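# Set two misplaced gears level, small end up, on furnace-tray lugs

## Task

Fix the two gears that are placed wrongly so that each gear on the furnace tray rests flat on its lug with its smaller end on top, then release the grippers.

## Robot and tools

Robot: two six-joint arms, left_arm and right_arm, each ending in a two-finger parallel gripper. left_arm's root is at (-0.021, +0.263, 0) m with quat_wxyz (+0.999, 0, 0, +0.036); right_arm's is at (-0.045, -0.350, 0) m with quat_wxyz (+0.997, 0, 0, +0.082). Both are given in the shared scene frame: origin on the tabletop midway between the arms, +z up, +x reaching out across the table, left_arm on the +y side. The names left and right are labels only, not image sides.

Reading results. The state line reads `left_arm: ...` | `right_arm: ...`, giving each gripper's end_effector_position (metres, scene frame) and end_effector_quat_wxyz. That position is the point midway between the finger pads, roughly 1 cm short of the fingertips; fingers point along the gripper's +z and close along its y. Printed positions drift from reality, especially when the arm is stretched far. Joint positions and Joint velocities list, per arm, the six joints in column order (rad, rad/s) and then the pad gap (m, m/s; 0.094 m means fully open). grip_measured is the finger opening on the same -1..1 scale you command; each gripper may be off by about 1 mm, consistently within a scene. "joint command not followed" means a clearance check altered or blocked some joint targets on some steps while the rest of the row still ran. HELD tags each control step where your row was partly or wholly not sent. "joint sent to its limit" means a joint was clipped at its true end; it may refer to an earlier action still running. No such line does not prove more travel is available. MOTOR HOT appears from 85 °C; at 100 °C an OVER-TEMPERATURE FAULT makes that arm and gripper go slack and drop until cooled, so avoid long holds of loads, including while you deliberate.

execute_actions takes "actions", a list holding zero or one item, and optional "pictures" (boolean; images come by default).
- Empty list: no command, just returns the state.
- Move: {"rows": [...], "steps": n} with n from 1 to 15 (default 15), each step 1/30 s. Up to 15 rows; row k is applied on step k and the final row repeats for any remaining steps.
- Wait: {"steps": n} without rows, n up to 300; it returns once n steps have elapsed since the previous result, with your reply time counted in them.
A refused call does nothing to the robot.

Row layout: one flat list of exactly 14 numbers covering both arms, always all 14 even if one arm is to stay still. Order: left_arm waist, shoulder, elbow, wrist pitch, wrist yaw, wrist roll, opening; then the same seven for right_arm. The six joint values are absolute target angles in radians, in the same convention as Joint positions (not offsets). To keep an arm still, repeat its current angles. Stated ranges per arm: waist -2.880..2.880, shoulder 0.000..3.142, elbow 0.000..3.019, wrist pitch -1.693..1.571, wrist yaw -1.571..1.571, wrist roll -2.094..2.094. True ends may differ by up to 0.019 rad either way. A target more than 0.019 rad outside a range and also beyond the joint's last reported angle gets the call refused; a target beyond the real end is clipped to it. Opening is an absolute value in [-1, 1]: +1 fully open, -1 closed. Between the extremes, fingers go to where grip_measured would equal your number.

Motion limits: each step, the target passed to a joint stays within a lead of its measured angle: waist 0.264, shoulder 0.32, elbow 0.276, wrist pitch 0.33, wrist yaw 0.186, wrist roll 0.522 rad. If targets would move a gripper over 70 mm from where it measures, all that arm's targets are pulled back proportionally. Large moves therefore take several calls. After that only a new action moves or presses them further, though closing or opening fingers keep going.

Gripping: to hold a part keep commanding an opening below grip_measured; around 0.03 below is firm, less is gentler. Pad force tops out near 50-62 N (lower on some grippers), less on parts thinner than about 2 mm, with a short spike at first contact. Occasional disturbances may pull a held part or shove loose ones, so grip securely and recheck.

Cameras: cam_head_left, cam_head_right, cam_high, cam_low (504x504) and cam_left_wrist, cam_right_wrist (616x616 fisheye), delivered in that order. Calibration (intrinsics K, distortion D, T_world_to_cam) is given for scene 1 before moving; fixed cameras may be off by up to about 2.3° and 9 mm, and wrist camera poses follow their arm's joint readings. Results with pictures list any camera whose numbers changed. zoom_image takes "camera" (one of those six names) and "region" [x0, y0, x1, y1] in that camera's pixels from the top-left, at most 504x504, returning a sharper crop of the latest image.

read_manual(section="licences") only returns URDF licence text. finished_scene(scene=number of the current scene) ends and grades that scene irreversibly and opens the next; the goal must hold when called. Replying without any tool call ends everything.

Avoid: letting the arms collide or press on each other, dropping or slamming gears, shoving hard into the tray, and knocking anything off the table (that is an outright failure). Move smoothly and release both grippers at the end.

Each tool is called after "Call:" in YAML: its name, and indented under it one key for each argument.

## Session

Call:
execute_actions:
  actions: []

Scene clock: 0.00 s of 6880.00 s.
left_arm: end_effector_position=(+0.7799, +0.4758, +0.3340) grip_measured=+1.000 end_effector_quat_wxyz=(+0.399, -0.056, +0.824, +0.398) | right_arm: end_effector_position=(+0.0978, -0.1280, +0.1114) grip_measured=+1.000 end_effector_quat_wxyz=(-0.049, -0.655, +0.740, -0.147)
Joint positions: left_arm=[ 0.059  2.042  2.027 -0.466 -0.66   0.406  0.094] | right_arm=[ 0.984  1.252  0.808 -1.341  0.227 -0.276  0.094]
Joint velocities: left_arm=[-0.005 -0.005 -0.002  0.002  0.066  0.022  0.   ] | right_arm=[-0.015 -0.015 -0.002  0.007 -0.022 -0.066  0.   ]

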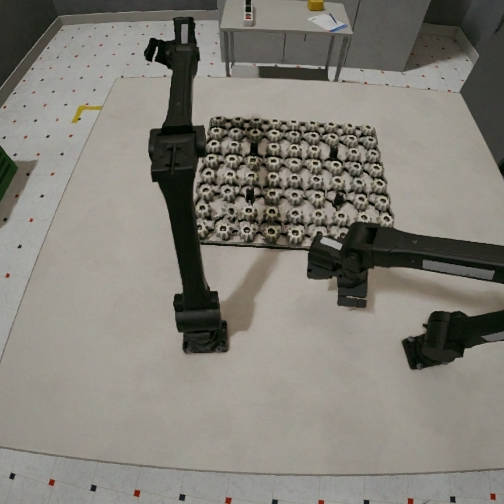

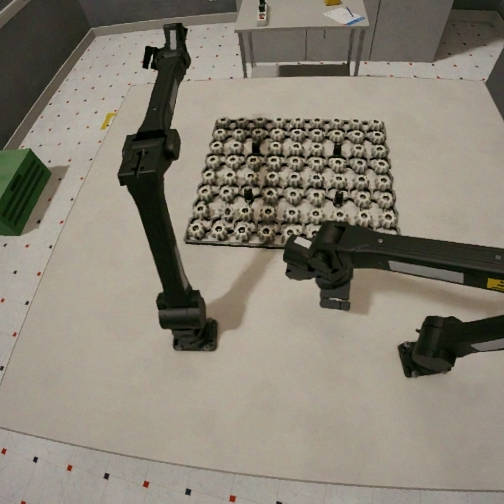

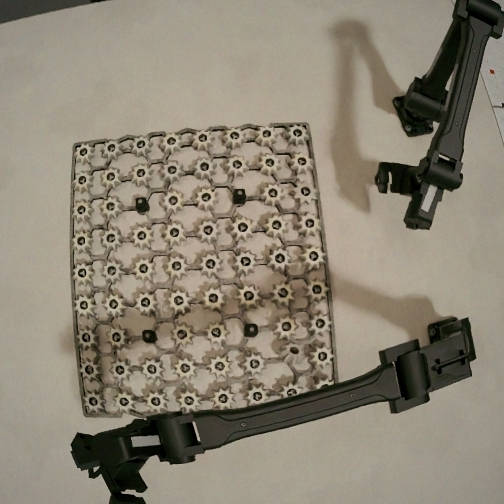

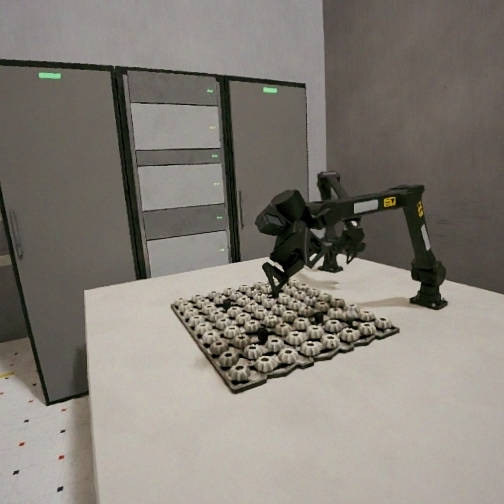

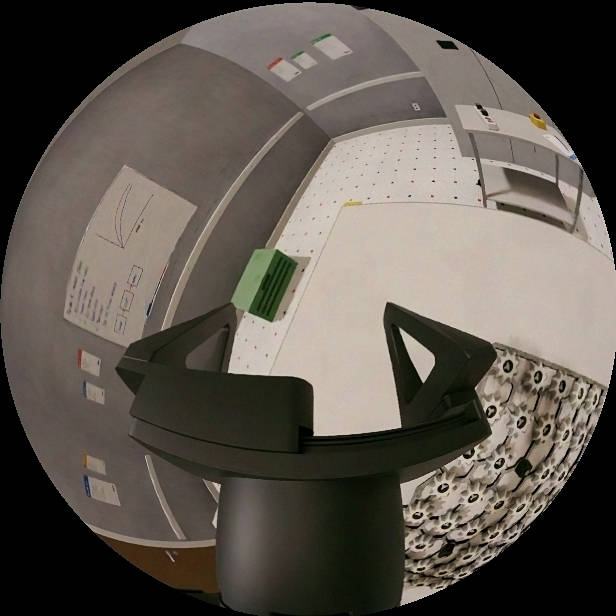

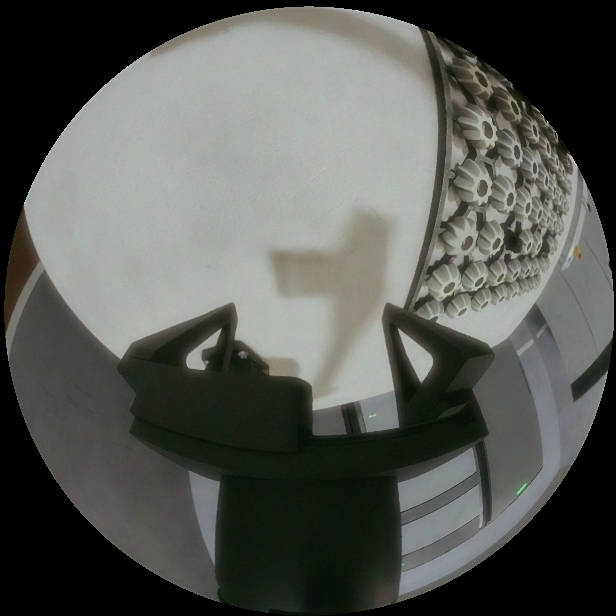

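Move the left arm out of the view first.

Call:
execute_actions:
  actions:
    - {"rows":[[0.9,2.042,2.027,-0.466,-0.66,0.406,1,0.3,1.252,0.808,-1.341,0.227,-0.276,1]],"steps":15}
  pictures: false

Call:
execute_actions:
  actions:
    - {"steps":60}

Call:
zoom_image:
  camera: "cam_high"
  region: [60, 115, 350, 425]

Call:
zoom_image:
  camera: "cam_head_left"
  region: [170, 105, 410, 255]

Scene clock: 15.23 s of 6880.00 s.
left_arm: end_effector_position=(+0.6873, +0.6934, +0.3339) grip_measured=+1.000 end_effector_quat_wxyz=(+0.338, -0.173, +0.808, +0.450) | right_arm: end_effector_position=(+0.2083, -0.2755, +0.1115) grip_measured=+1.000 end_effector_quat_wxyz=(-0.097, -0.357, +0.921, -0.122)
Joint positions: left_arm=[ 0.346  2.042  2.027 -0.466 -0.658  0.406  0.094] | right_arm=[ 0.274  1.252  0.808 -1.341  0.23  -0.277  0.094]
Joint velocities: left_arm=[ 0.835 -0.024 -0.002  0.007  0.051 -0.051  0.   ] | right_arm=[ 0.347  0.005 -0.002 -0.007  0.007 -0.051  0.   ]
Steps of this call (steps 1 to 90: nothing new was sent; then 11.73 s passed at rest; steps 91 to 105: all 15 steps of this action). Readings (joint positions):
91: left_arm=[0.064 2.042 2.027 -0.466 -0.659 0.406] | right_arm=[0.967 1.252 0.808 -1.341 0.220 -0.276]
92: left_arm=[0.068 2.042 2.027 -0.466 -0.659 0.406] | right_arm=[0.919 1.252 0.808 -1.341 0.218 -0.277]
94: left_arm=[0.090 2.042 2.027 -0.466 -0.658 0.406] | right_arm=[0.769 1.252 0.808 -1.341 0.220 -0.277]
98: left_arm=[0.164 2.042 2.027 -0.466 -0.658 0.406] | right_arm=[0.420 1.252 0.808 -1.341 0.226 -0.277]
105: the state above

Scene clock: 17.23 s of 6880.00 s.
left_arm: end_effector_position=(+0.3591, +0.9995, +0.3341) grip_measured=+1.000 end_effector_quat_wxyz=(+0.203, -0.385, +0.731, +0.525) | right_arm: end_effector_position=(+0.2060, -0.2683, +0.1115) grip_measured=+1.000 end_effector_quat_wxyz=(-0.095, -0.369, +0.916, -0.123)
Joint positions: left_arm=[ 0.894  2.042  2.027 -0.466 -0.661  0.406  0.094] | right_arm=[ 0.301  1.252  0.808 -1.341  0.228 -0.277  0.094]
Joint velocities: left_arm=[ 0.024 -0.015  0.002  0.002 -0.007  0.037  0.   ] | right_arm=[-0.005 -0.024  0.002  0.002  0.022 -0.051  0.   ]
Steps of this call (steps 1 to 60: the robot went on to your last target). Readings (joint positions):
1: left_arm=[0.375 2.042 2.027 -0.466 -0.658 0.406] | right_arm=[0.285 1.252 0.808 -1.341 0.229 -0.277]
2: left_arm=[0.404 2.042 2.027 -0.466 -0.658 0.406] | right_arm=[0.294 1.252 0.808 -1.341 0.229 -0.277]
4: left_arm=[0.463 2.042 2.027 -0.466 -0.658 0.406] | right_arm=[0.301 1.252 0.808 -1.341 0.228 -0.277]
8: left_arm=[0.584 2.042 2.027 -0.466 -0.658 0.406] | right_arm=[0.301 1.252 0.808 -1.341 0.228 -0.277]
60: the state above
All arms were judged still, so your last target was given up. Only a new action makes them travel on or press farther. Fingers that are still opening or closing keep moving.
camera_calibration (this result's frames):
cam_left_wrist: T_world_to_cam=[[0.770183, -0.152044, -0.619436, 0.0859195], [-0.437482, -0.832647, -0.339572, 1.10379], [-0.464142, 0.532525, -0.707807, -0.00675793], [0, 0, 0, 1]] pos_world=[0.413577, 0.935727, 0.423253]
cam_right_wrist: T_world_to_cam=[[0.696373, -0.704011, 0.139403, -0.342662], [-0.516501, -0.356759, 0.778428, -0.0713488], [-0.498289, -0.614078, -0.612059, 0.12754], [0, 0, 0, 1]] pos_world=[0.265321, -0.188372, 0.18137]

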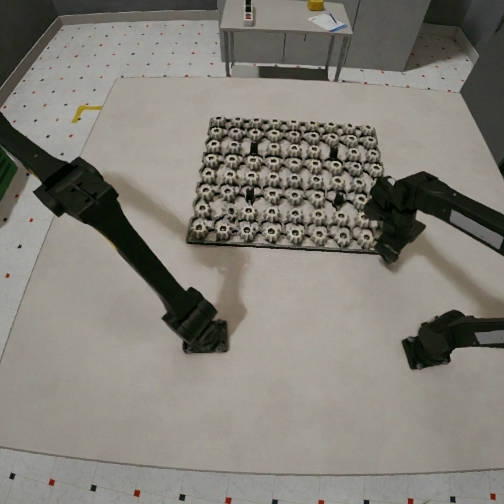

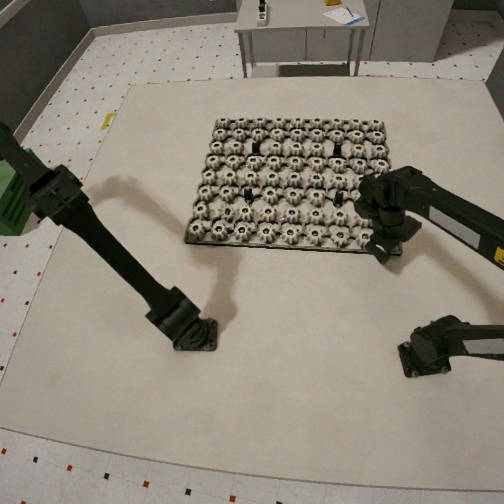

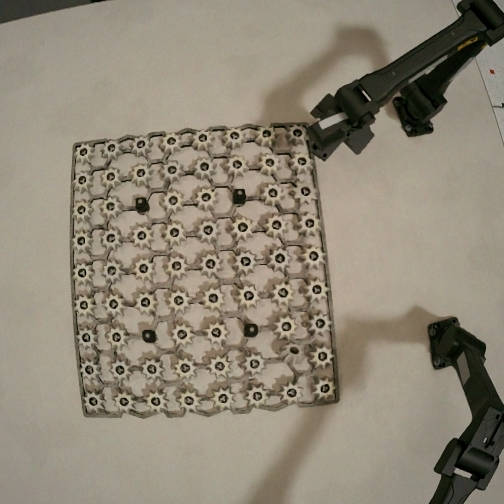

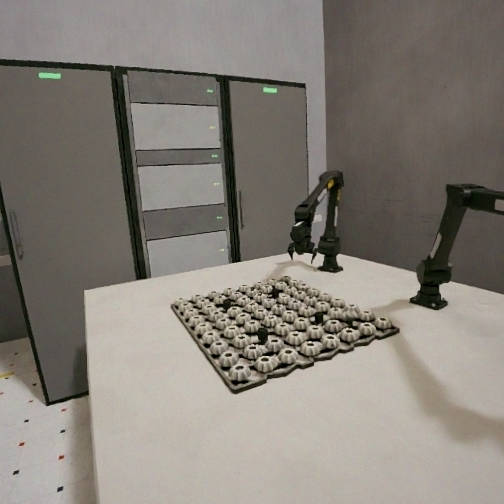

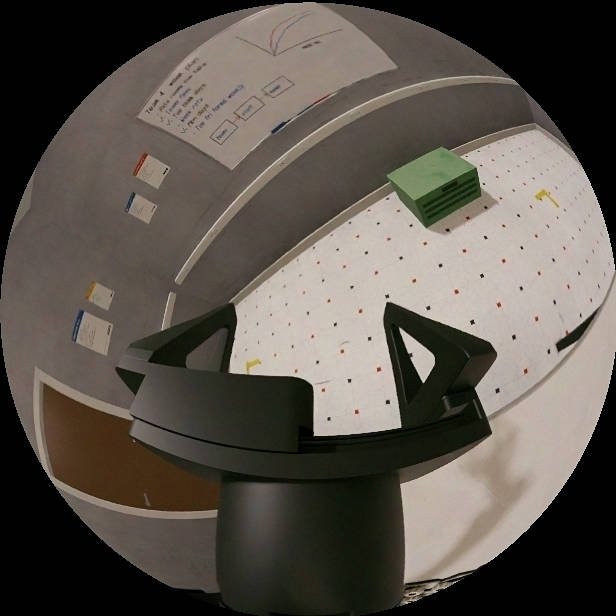

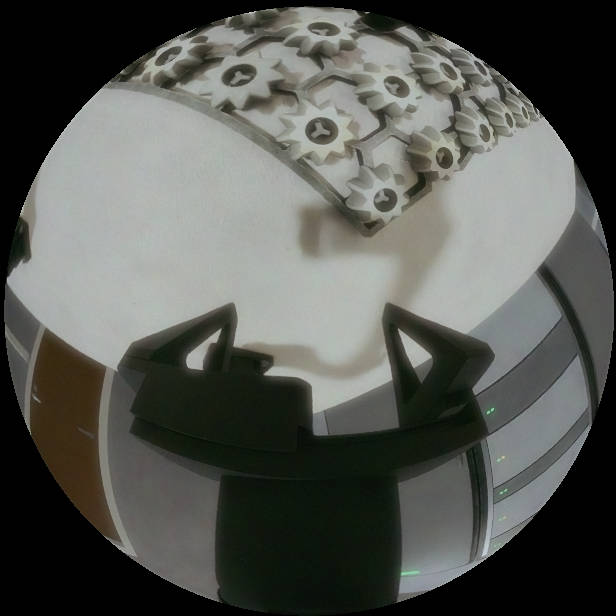

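Region (60, 115, 350, 425) of cam_high's 504x504 image, scaled by 1.626, with more detail than that image has; it fills the left 471 columns of this view, and the rest is white.

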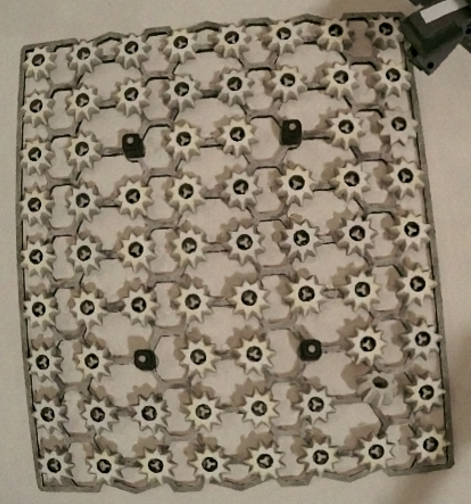

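Region (170, 105, 410, 255) of cam_head_left's 504x504 image, scaled by 2.100, with more detail than that image has; it fills the top 315 rows of this view, and the rest is white.

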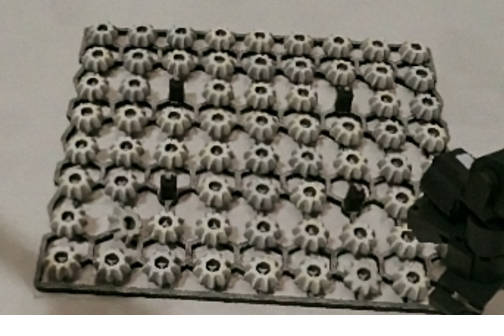

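Call:
execute_actions:
  actions:
    - {"rows":[[-0.23,1.516,1.205,-1.26,0,0,1,0.282,1.464,1.147,-1.254,0,0,1]],"steps":15}
  pictures: false

Call:
execute_actions:
  actions:
    - {"steps":90}

Scene clock: 76.87 s of 6880.00 s.
left_arm: end_effector_position=(+0.4580, +0.7211, +0.2504) grip_measured=+1.000 end_effector_quat_wxyz=(+0.202, -0.271, +0.914, +0.224) | right_arm: end_effector_position=(+0.3161, -0.1760, +0.1349) grip_measured=+1.000 end_effector_quat_wxyz=(-0.020, -0.237, +0.971, -0.006)
Joint positions: left_arm=[ 0.629  1.738  1.635 -0.898 -0.238  0.196  0.094] | right_arm=[ 0.288  1.475  1.119 -1.255  0.003 -0.028  0.094]
Joint velocities: left_arm=[-0.835 -0.689 -0.735 -0.896  0.74  -0.3    0.   ] | right_arm=[-0.005 -0.015  0.007 -0.027  0.081  0.139  0.   ]
Steps of this call (steps 1 to 90: nothing new was sent; then 56.13 s passed at rest; steps 91 to 105: all 15 steps of this action). Readings (joint positions):
91: left_arm=[0.891 2.036 2.018 -0.478 -0.636 0.390] | right_arm=[0.299 1.261 0.816 -1.340 0.178 -0.254]
92: left_arm=[0.888 2.020 1.993 -0.506 -0.609 0.370] | right_arm=[0.297 1.281 0.839 -1.336 0.119 -0.226]
94: left_arm=[0.870 1.982 1.937 -0.567 -0.554 0.335] | right_arm=[0.297 1.345 0.910 -1.319 0.053 -0.181]
98: left_arm=[0.804 1.899 1.825 -0.687 -0.443 0.274] | right_arm=[0.294 1.458 1.067 -1.274 0.005 -0.092]
105: the state above

Scene clock: 79.87 s of 6880.00 s.
left_arm: end_effector_position=(+0.4107, +0.1963, +0.1475) grip_measured=+1.000 end_effector_quat_wxyz=(+0.002, +0.083, +0.997, -0.001) | right_arm: end_effector_position=(+0.3161, -0.1759, +0.1350) grip_measured=+1.000 end_effector_quat_wxyz=(-0.020, -0.229, +0.973, -0.006)
Joint positions: left_arm=[-0.225  1.527  1.212 -1.251  0.001  0.015  0.094] | right_arm=[ 0.288  1.475  1.119 -1.255  0.002 -0.011  0.094]
Joint velocities: left_arm=[-0.015  0.005  0.007 -0.002 -0.037 -0.066  0.   ] | right_arm=[-0.024 -0.024 -0.017 -0.007 -0.037 -0.022  0.   ]
Steps of this call (steps 1 to 60: the robot went on to your last target; steps 61 to 90: nothing new was sent). Readings (joint positions):
1: left_arm=[0.600 1.716 1.608 -0.929 -0.207 0.187] | right_arm=[0.288 1.475 1.119 -1.255 0.002 -0.024]
2: left_arm=[0.571 1.695 1.581 -0.961 -0.176 0.178] | right_arm=[0.288 1.475 1.119 -1.255 0.002 -0.022]
4: left_arm=[0.509 1.656 1.527 -1.018 -0.120 0.162] | right_arm=[0.288 1.475 1.119 -1.255 0.002 -0.018]
8: left_arm=[0.375 1.597 1.411 -1.106 -0.052 0.131] | right_arm=[0.288 1.475 1.119 -1.255 0.002 -0.014]
90: the state above
All arms were judged still, so your last target was given up. Only a new action makes them travel on or press farther. Fingers that are still opening or closing keep moving.
camera_calibration (this result's frames):
cam_left_wrist: T_world_to_cam=[[-0.176336, -0.984329, -0.00156227, 0.269462], [-0.790975, 0.140753, 0.595439, 0.210389], [-0.585888, 0.106233, -0.803399, 0.460649], [0, 0, 0, 1]] pos_world=[0.483817, 0.18669, 0.245232]
cam_right_wrist: T_world_to_cam=[[0.443408, -0.8962, -0.014663, -0.290611], [-0.695794, -0.354475, 0.624675, 0.0779803], [-0.565031, -0.266783, -0.780747, 0.358536], [0, 0, 0, 1]] pos_world=[0.385701, -0.137152, 0.226953]

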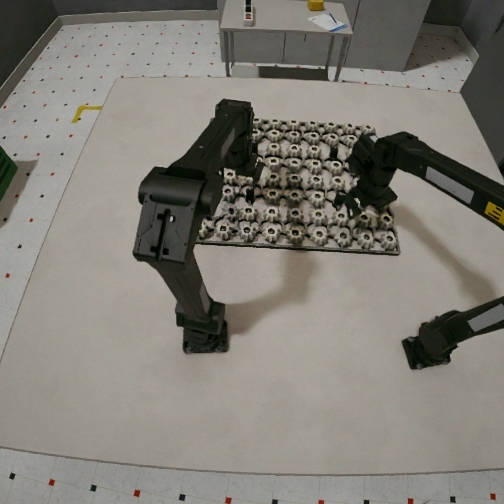

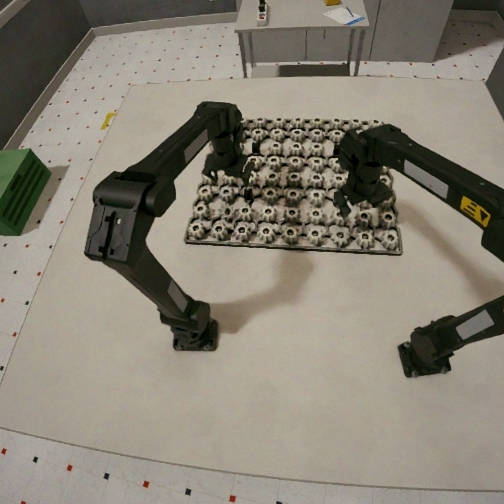

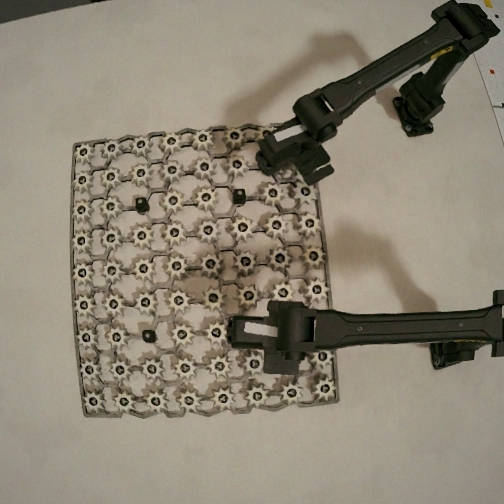

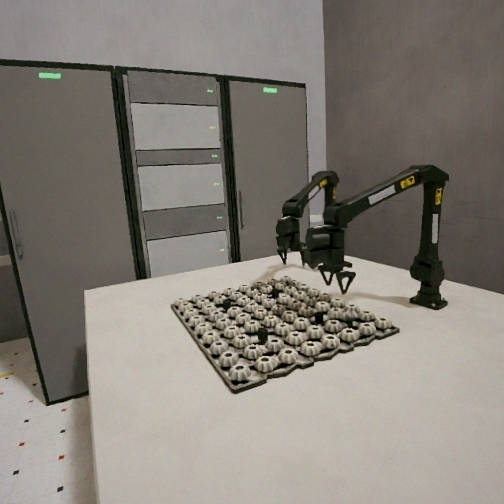

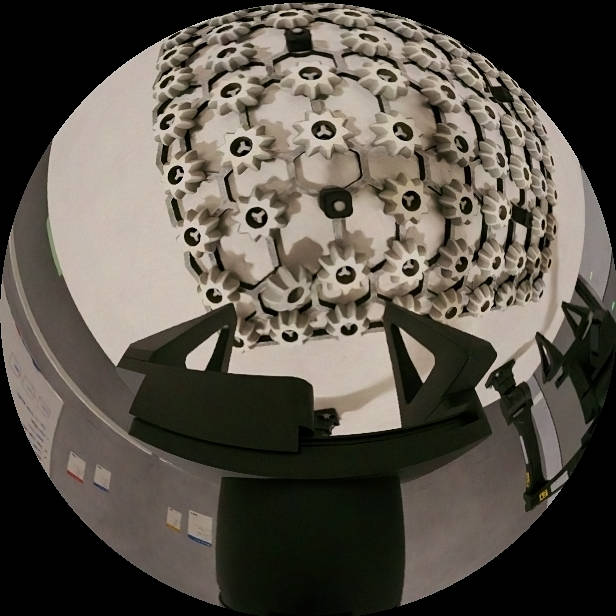

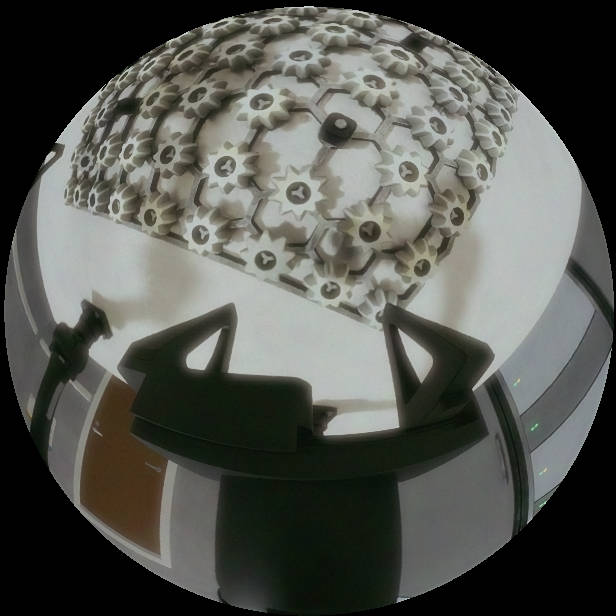

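Call:
execute_actions:
  actions:
    - {"rows":[[-0.161,1.453,0.999,-1.122,0,0,1,0.406,1.461,1.042,-1.113,0,0.21,1]],"steps":15}
  pictures: false

Call:
execute_actions:
  actions:
    - {"steps":40}

Scene clock: 111.53 s of 6880.00 s.
left_arm: end_effector_position=(+0.3551, +0.2314, +0.0940) grip_measured=+1.000 end_effector_quat_wxyz=(-0.018, +0.048, +0.999, +0.000) | right_arm: end_effector_position=(+0.2901, -0.1337, +0.1086) grip_measured=+1.000 end_effector_quat_wxyz=(+0.005, -0.190, +0.982, +0.002)
Joint positions: left_arm=[-0.156  1.459  0.984 -1.132  0.001  0.014  0.094] | right_arm=[ 0.411  1.465  1.034 -1.127 -0.001  0.191  0.094]
Joint velocities: left_arm=[-0.005 -0.015 -0.007 -0.007 -0.022  0.066  0.   ] | right_arm=[-0.044 -0.015  0.007  0.007 -0.051  0.051  0.   ]
Steps of this call (steps 1 to 90: nothing new was sent; then 28.17 s passed at rest; steps 91 to 105: all 15 steps of this action). Readings (joint positions):
91: left_arm=[-0.222 1.521 1.190 -1.224 0.002 0.015] | right_arm=[0.296 1.473 1.108 -1.231 0.004 0.021]
92: left_arm=[-0.216 1.500 1.143 -1.175 0.002 0.015] | right_arm=[0.310 1.467 1.090 -1.187 0.005 0.057]
94: left_arm=[-0.191 1.465 1.045 -1.145 0.002 0.015] | right_arm=[0.361 1.464 1.058 -1.144 0.004 0.109]
98: left_arm=[-0.156 1.460 0.984 -1.144 0.001 0.014] | right_arm=[0.426 1.465 1.034 -1.132 -0.001 0.161]
105: the state above

Scene clock: 112.87 s of 6880.00 s.
left_arm: end_effector_position=(+0.3551, +0.2314, +0.0940) grip_measured=+1.000 end_effector_quat_wxyz=(-0.018, +0.048, +0.999, +0.000) | right_arm: end_effector_position=(+0.2904, -0.1341, +0.1086) grip_measured=+1.000 end_effector_quat_wxyz=(+0.005, -0.186, +0.983, +0.002)
Joint positions: left_arm=[-0.156  1.459  0.984 -1.132  0.001  0.014  0.094] | right_arm=[ 0.41   1.465  1.034 -1.127 -0.001  0.199  0.094]
Joint velocities: left_arm=[ 0.005 -0.005  0.017  0.002  0.037 -0.139  0.   ] | right_arm=[-0.005 -0.005  0.002  0.002 -0.007 -0.051  0.   ]
Steps of this call (steps 1 to 15: the robot went on to your last target; steps 16 to 40: nothing new was sent). Readings (joint positions):
1: left_arm=[-0.156 1.459 0.984 -1.132 0.001 0.014] | right_arm=[0.410 1.465 1.034 -1.127 -0.001 0.193]
2: left_arm=[-0.156 1.459 0.984 -1.132 0.001 0.014] | right_arm=[0.410 1.465 1.034 -1.127 -0.001 0.194]
4: left_arm=[-0.156 1.459 0.984 -1.132 0.001 0.014] | right_arm=[0.410 1.465 1.034 -1.127 -0.001 0.196]
8: left_arm=[-0.156 1.459 0.984 -1.132 0.001 0.014] | right_arm=[0.410 1.465 1.034 -1.127 -0.001 0.197]
40: the state above
All arms were judged still, so your last target was given up. Only a new action makes them travel on or press farther. Fingers that are still opening or closing keep moving.
camera_calibration (this result's frames):
cam_left_wrist: T_world_to_cam=[[-0.106544, -0.994308, -0.000978394, 0.271604], [-0.774544, 0.0823784, 0.627133, 0.197971], [-0.623482, 0.0675751, -0.778912, 0.401318], [0, 0, 0, 1]] pos_world=[0.43249, 0.22663, 0.188702]
cam_right_wrist: T_world_to_cam=[[0.362817, -0.931652, -0.0197036, -0.222934], [-0.752665, -0.305449, 0.583263, 0.119002], [-0.549417, -0.196788, -0.812044, 0.342809], [0, 0, 0, 1]] pos_world=[0.358798, -0.103887, 0.204573]

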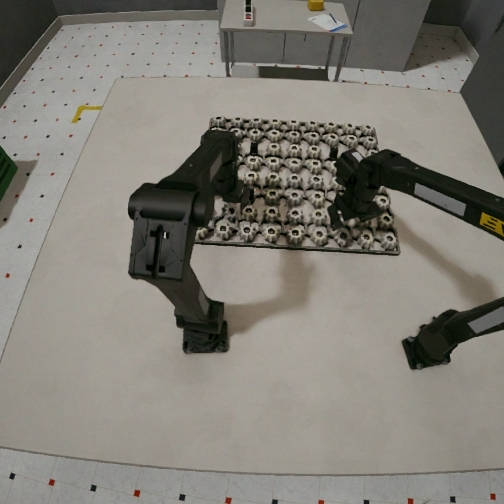

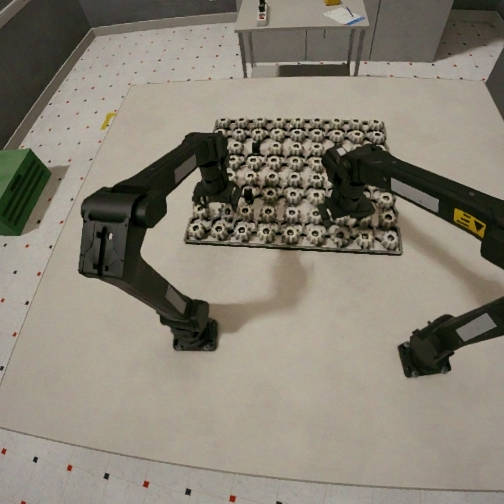

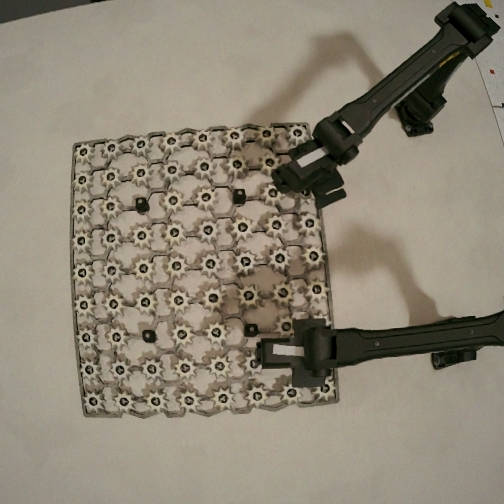

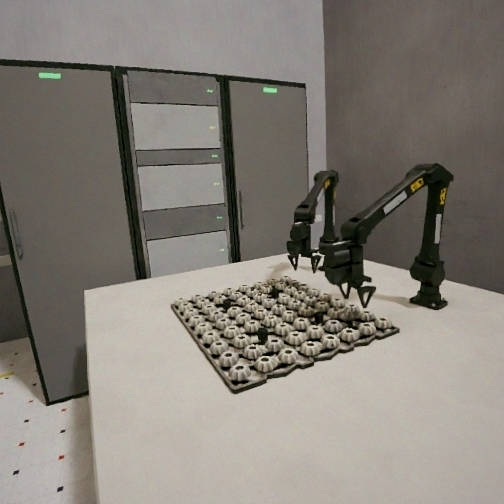

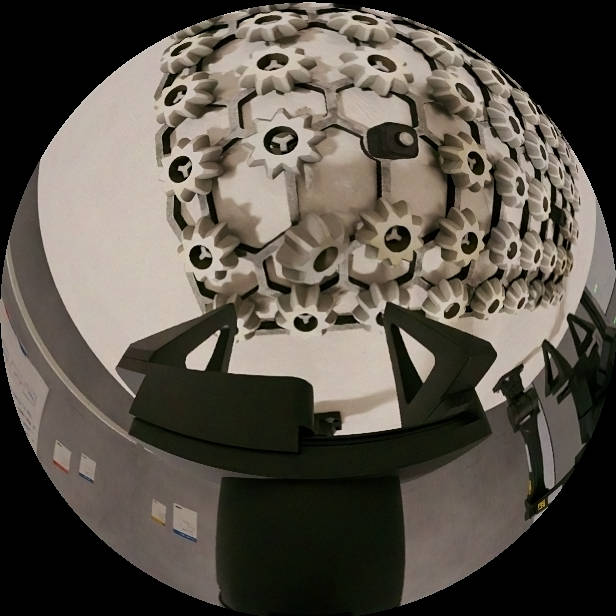

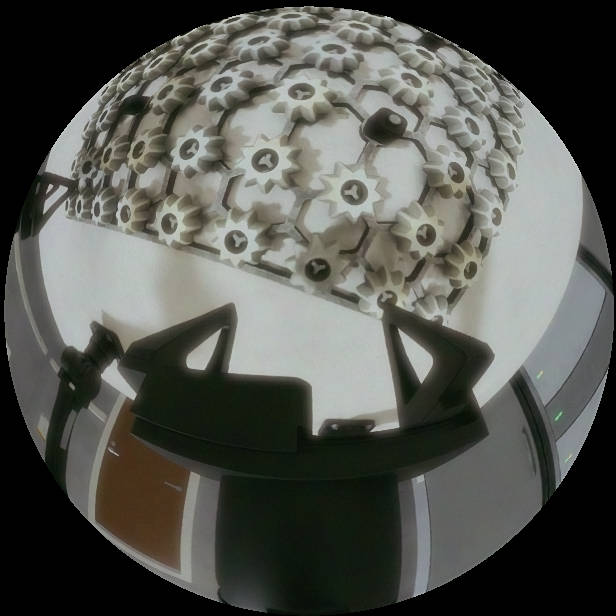

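Call:
execute_actions:
  actions:
    - {"rows":[[-0.161,1.51,0.97,-1.01,0,-0.87,1,0.404,1.52,0.985,-1.01,0,-0.22,1]],"steps":15}
  pictures: false

Call:
execute_actions:
  actions:
    - {"steps":40}

Scene clock: 138.50 s of 6880.00 s.
left_arm: end_effector_position=(+0.3786, +0.2293, +0.0775) grip_measured=+1.000 end_effector_quat_wxyz=(+0.013, -0.357, +0.934, -0.007) | right_arm: end_effector_position=(+0.2896, -0.1349, +0.0662) grip_measured=+1.000 end_effector_quat_wxyz=(-0.002, -0.374, +0.928, +0.000)
Joint positions: left_arm=[-0.156  1.5    0.979 -1.021  0.001 -0.813  0.094] | right_arm=[ 0.409  1.528  0.977 -1.024 -0.001 -0.194  0.094]
Joint velocities: left_arm=[-0.015 -0.015  0.012  0.002 -0.051 -0.3    0.   ] | right_arm=[-0.015  0.024 -0.007  0.002 -0.051 -0.051  0.   ]
Steps of this call (steps 1 to 90: nothing new was sent; then 22.13 s passed at rest; steps 91 to 105: all 15 steps of this action). Readings (joint positions):
91: left_arm=[-0.156 1.460 0.982 -1.114 0.001 -0.061] | right_arm=[0.409 1.467 1.027 -1.109 -0.001 0.139]
92: left_arm=[-0.156 1.463 0.979 -1.080 0.001 -0.159] | right_arm=[0.409 1.468 1.017 -1.075 -0.001 0.069]
94: left_arm=[-0.156 1.477 0.979 -1.037 0.001 -0.354] | right_arm=[0.409 1.485 1.001 -1.038 -0.001 -0.032]
98: left_arm=[-0.156 1.498 0.979 -1.021 0.001 -0.649] | right_arm=[0.409 1.521 0.981 -1.026 -0.001 -0.137]
105: the state above

Scene clock: 139.83 s of 6880.00 s.
left_arm: end_effector_position=(+0.3786, +0.2293, +0.0775) grip_measured=+1.000 end_effector_quat_wxyz=(+0.013, -0.376, +0.926, -0.007) | right_arm: end_effector_position=(+0.2897, -0.1349, +0.0662) grip_measured=+1.000 end_effector_quat_wxyz=(-0.001, -0.381, +0.925, +0.000)
Joint positions: left_arm=[-0.156  1.5    0.979 -1.021  0.001 -0.855  0.094] | right_arm=[ 0.409  1.528  0.977 -1.023 -0.001 -0.209  0.094]
Joint velocities: left_arm=[-0.005 -0.005  0.002  0.007  0.022 -0.051  0.   ] | right_arm=[-0.005 -0.015 -0.007 -0.002 -0.051 -0.051  0.   ]
Steps of this call (steps 1 to 30: the robot went on to your last target; steps 31 to 40: nothing new was sent). Readings (joint positions):
1: left_arm=[-0.156 1.500 0.979 -1.021 0.001 -0.821] | right_arm=[0.409 1.528 0.977 -1.024 -0.001 -0.197]
2: left_arm=[-0.156 1.500 0.979 -1.021 0.001 -0.828] | right_arm=[0.409 1.528 0.977 -1.023 -0.001 -0.199]
4: left_arm=[-0.156 1.500 0.979 -1.021 0.001 -0.838] | right_arm=[0.409 1.528 0.977 -1.023 -0.001 -0.203]
8: left_arm=[-0.156 1.500 0.979 -1.021 0.001 -0.848] | right_arm=[0.409 1.528 0.977 -1.023 -0.001 -0.206]
40: the state above
All arms were judged still, so your last target was given up. Only a new action makes them travel on or press farther. Fingers that are still opening or closing keep moving.
camera_calibration (this result's frames):
cam_left_wrist: T_world_to_cam=[[0.690041, -0.723486, 0.0202712, -0.093345], [-0.596042, -0.552154, 0.582975, 0.308074], [-0.410581, -0.414359, -0.812237, 0.435749], [0, 0, 0, 1]] pos_world=[0.426947, 0.283127, 0.176224]
cam_right_wrist: T_world_to_cam=[[0.701845, -0.712103, -0.0179566, -0.292995], [-0.565122, -0.571973, 0.594545, 0.0519881], [-0.433648, -0.407131, -0.803862, 0.24538], [0, 0, 0, 1]] pos_world=[0.341426, -0.0790054, 0.161081]

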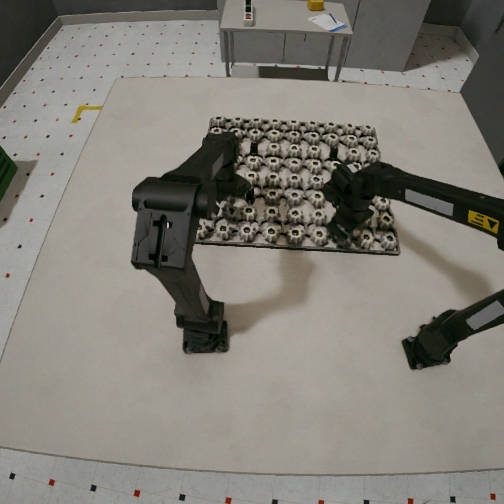

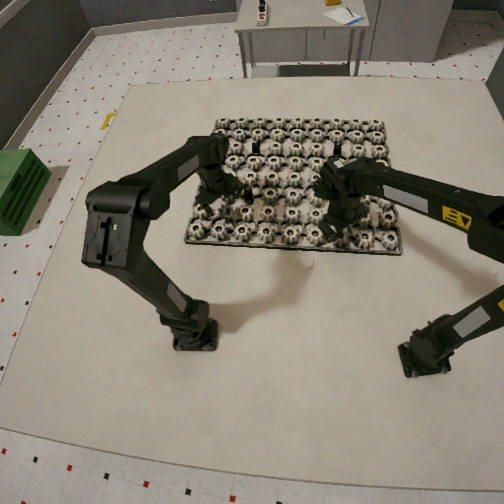

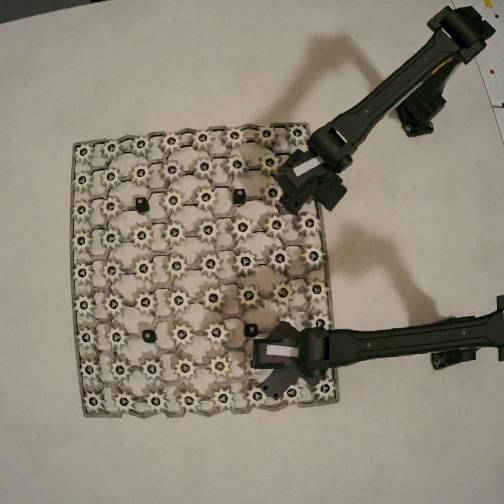

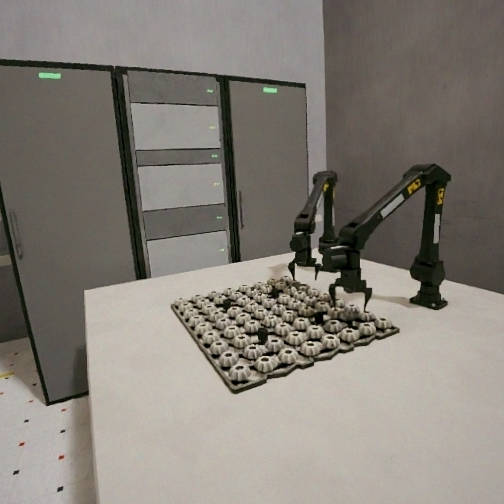

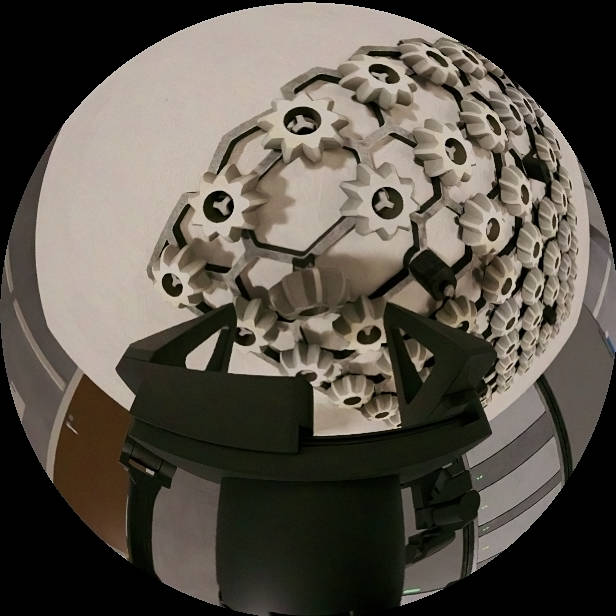

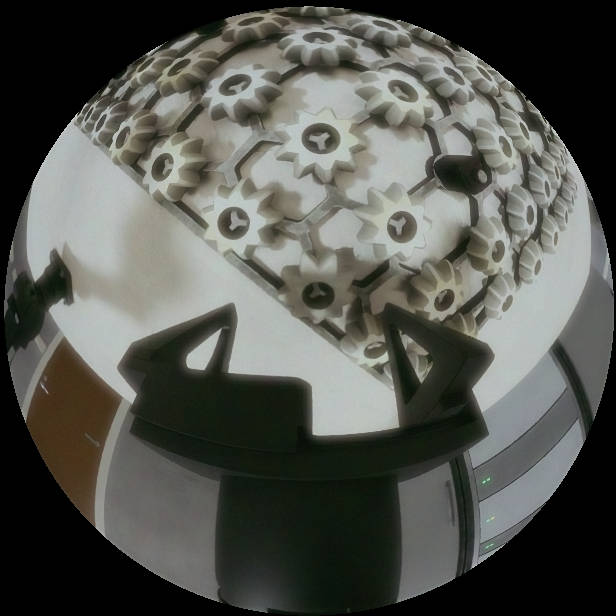

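Call:
execute_actions:
  actions:
    - {"rows":[[-0.161,1.585,0.925,-0.915,0,-0.87,0.7,0.404,1.572,0.938,-0.908,0,-0.22,0.8]],"steps":15}
  pictures: false

Call:
execute_actions:
  actions:
    - {"steps":30}

Scene clock: 149.50 s of 6880.00 s.
left_arm: end_effector_position=(+0.3706, +0.2300, +0.0275) grip_measured=+0.702 end_effector_quat_wxyz=(-0.007, -0.377, +0.926, +0.003) | right_arm: end_effector_position=(+0.2902, -0.1346, +0.0346) grip_measured=+0.802 end_effector_quat_wxyz=(+0.003, -0.381, +0.925, +0.001)
Joint positions: left_arm=[-0.156  1.587  0.925 -0.925  0.    -0.856  0.08 ] | right_arm=[ 0.409  1.574  0.933 -0.922 -0.001 -0.209  0.085]
Joint velocities: left_arm=[-0.005 -0.005 -0.017  0.007 -0.007 -0.007  0.001] | right_arm=[-0.024  0.015 -0.012 -0.007  0.022  0.022  0.   ]
Steps of this call (steps 1 to 90: nothing new was sent; then 6.17 s passed at rest; steps 91 to 105: all 15 steps of this action). Readings (joint positions):
91: left_arm=[-0.156 1.503 0.974 -1.003 0.001 -0.856] | right_arm=[0.409 1.529 0.972 -1.005 -0.001 -0.209]
92: left_arm=[-0.156 1.507 0.966 -0.972 0.001 -0.856] | right_arm=[0.409 1.530 0.964 -0.972 -0.001 -0.209]
94: left_arm=[-0.156 1.533 0.951 -0.938 0.001 -0.856] | right_arm=[0.409 1.543 0.950 -0.936 -0.001 -0.209]
98: left_arm=[-0.156 1.581 0.930 -0.927 0.001 -0.856] | right_arm=[0.409 1.570 0.936 -0.925 -0.001 -0.209]
105: the state above

Scene clock: 150.50 s of 6880.00 s.
left_arm: end_effector_position=(+0.3707, +0.2300, +0.0275) grip_measured=+0.702 end_effector_quat_wxyz=(-0.007, -0.377, +0.926, +0.003) | right_arm: end_effector_position=(+0.2902, -0.1346, +0.0346) grip_measured=+0.802 end_effector_quat_wxyz=(+0.003, -0.381, +0.925, +0.001)
Joint positions: left_arm=[-0.156  1.587  0.925 -0.924  0.    -0.856  0.08 ] | right_arm=[ 0.409  1.574  0.933 -0.922 -0.001 -0.209  0.085]
Joint velocities: left_arm=[ 0.005 -0.015  0.002 -0.007 -0.037  0.066 -0.   ] | right_arm=[-0.015  0.015  0.017  0.002  0.022 -0.007 -0.   ]
Steps of this call (steps 1 to 15: the robot went on to your last target; steps 16 to 30: nothing new was sent). Readings (joint positions):
1: left_arm=[-0.156 1.587 0.925 -0.924 0.000 -0.856] | right_arm=[0.409 1.574 0.933 -0.922 -0.001 -0.209]
2: left_arm=[-0.156 1.587 0.925 -0.924 0.000 -0.856] | right_arm=[0.409 1.574 0.933 -0.922 -0.001 -0.209]
4: left_arm=[-0.156 1.587 0.925 -0.924 0.000 -0.856] | right_arm=[0.409 1.574 0.933 -0.922 -0.001 -0.209]
8: left_arm=[-0.156 1.587 0.925 -0.924 0.000 -0.856] | right_arm=[0.409 1.574 0.933 -0.922 -0.001 -0.209]
30: the state above
All arms were judged still, so your last target was given up. Only a new action makes them travel on or press farther. Fingers that are still opening or closing keep moving.
camera_calibration (this result's frames):
cam_left_wrist: T_world_to_cam=[[0.690468, -0.723234, -0.0136532, -0.085633], [-0.569157, -0.554826, 0.606818, 0.322876], [-0.446447, -0.411217, -0.794724, 0.404316], [0, 0, 0, 1]] pos_world=[0.423399, 0.283469, 0.124224]
cam_right_wrist: T_world_to_cam=[[0.701986, -0.712012, -0.0159279, -0.293781], [-0.570047, -0.575145, 0.586732, 0.0725196], [-0.426921, -0.402798, -0.809625, 0.219127], [0, 0, 0, 1]] pos_world=[0.34112, -0.0792023, 0.130182]

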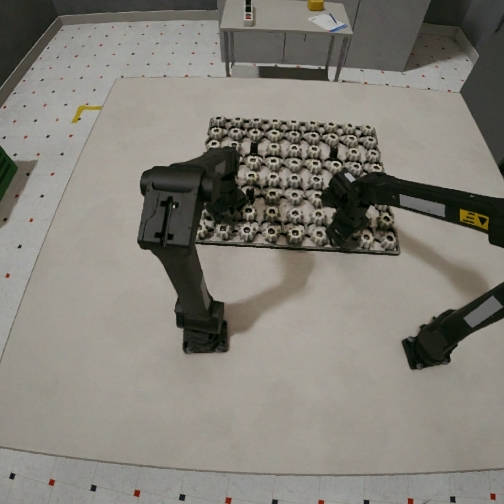

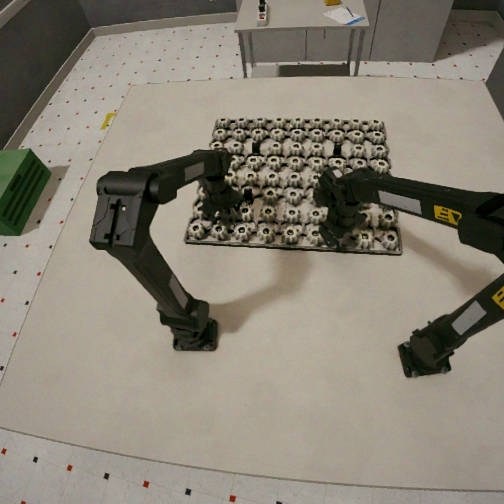

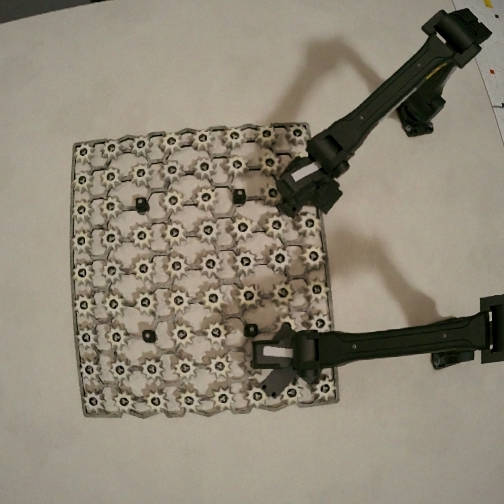

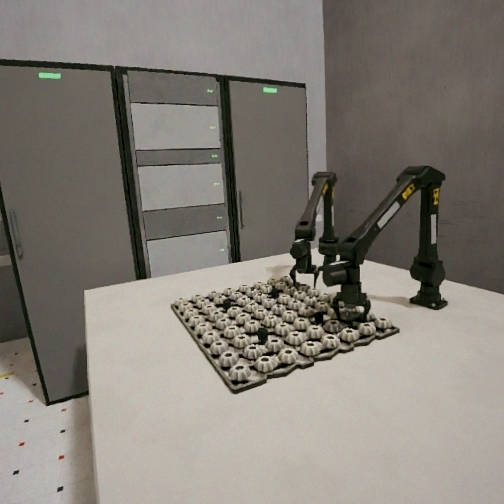

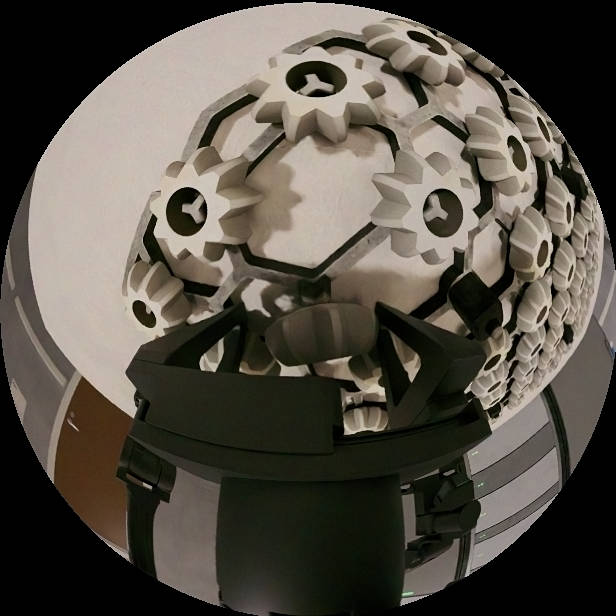

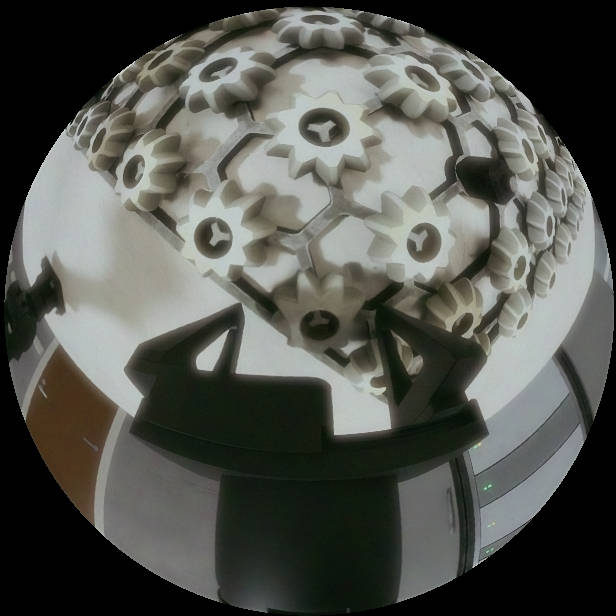

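Close both.

Call:
execute_actions:
  actions:
    - {"rows":[[-0.161,1.585,0.925,-0.915,0,-0.87,0.0,0.404,1.58,0.932,-0.908,0,-0.22,0.0]],"steps":15}
  pictures: false

Call:
execute_actions:
  actions:
    - {"steps":20}
  pictures: false

Scene clock: 156.93 s of 6880.00 s.
left_arm: end_effector_position=(+0.3709, +0.2297, +0.0268) grip_measured=+0.062 end_effector_quat_wxyz=(-0.006, -0.377, +0.926, +0.003) | right_arm: end_effector_position=(+0.2925, -0.1370, +0.0346) grip_measured=+0.207 end_effector_quat_wxyz=(+0.005, -0.378, +0.926, -0.001)
Joint positions: left_arm=[-0.157  1.587  0.923 -0.92   0.    -0.857  0.05 ] | right_arm=[ 0.403  1.574  0.933 -0.92   0.004 -0.21   0.057]
Joint velocities: left_arm=[-0.005 -0.005  0.007 -0.017 -0.095  0.022 -0.001] | right_arm=[ 0.005 -0.015 -0.017  0.007 -0.022  0.037  0.001]
Steps of this call (steps 1 to 90: nothing new was sent; then 2.93 s passed at rest; steps 91 to 105: all 15 steps of this action). Readings (joint positions):
91: left_arm=[-0.156 1.587 0.925 -0.924 -0.001 -0.856] | right_arm=[0.409 1.574 0.933 -0.922 -0.001 -0.209]
92: left_arm=[-0.156 1.587 0.925 -0.921 0.001 -0.856] | right_arm=[0.409 1.574 0.933 -0.922 0.005 -0.210]
94: left_arm=[-0.156 1.587 0.924 -0.920 0.000 -0.857] | right_arm=[0.403 1.574 0.933 -0.920 0.005 -0.210]
98: left_arm=[-0.157 1.587 0.923 -0.920 0.000 -0.857] | right_arm=[0.403 1.574 0.933 -0.920 0.004 -0.210]
105: the state above

Scene clock: 157.60 s of 6880.00 s.
left_arm: end_effector_position=(+0.3709, +0.2297, +0.0268) grip_measured=+0.062 end_effector_quat_wxyz=(-0.006, -0.377, +0.926, +0.003) | right_arm: end_effector_position=(+0.2925, -0.1370, +0.0346) grip_measured=+0.207 end_effector_quat_wxyz=(+0.005, -0.378, +0.926, -0.001)
Joint positions: left_arm=[-0.157  1.587  0.923 -0.92   0.    -0.857  0.05 ] | right_arm=[ 0.403  1.574  0.933 -0.92   0.004 -0.21   0.057]
Joint velocities: left_arm=[-0.005 -0.005  0.007 -0.007  0.022 -0.095  0.001] | right_arm=[-0.005  0.015 -0.012 -0.002 -0.037 -0.007 -0.001]
Steps of this call (steps 1 to 15: the robot went on to your last target; steps 16 to 20: nothing new was sent). Readings (joint positions):
1: left_arm=[-0.157 1.587 0.923 -0.920 0.000 -0.857] | right_arm=[0.403 1.574 0.933 -0.920 0.004 -0.210]
2: left_arm=[-0.157 1.587 0.923 -0.920 0.000 -0.857] | right_arm=[0.403 1.574 0.933 -0.920 0.004 -0.210]
4: left_arm=[-0.157 1.587 0.923 -0.920 0.000 -0.857] | right_arm=[0.403 1.574 0.933 -0.920 0.004 -0.210]
8: left_arm=[-0.157 1.587 0.923 -0.920 0.000 -0.857] | right_arm=[0.403 1.574 0.933 -0.920 0.004 -0.210]
20: the state above
All arms were judged still, so your last target was given up. Only a new action makes them travel on or press farther. Fingers that are still opening or closing keep moving.


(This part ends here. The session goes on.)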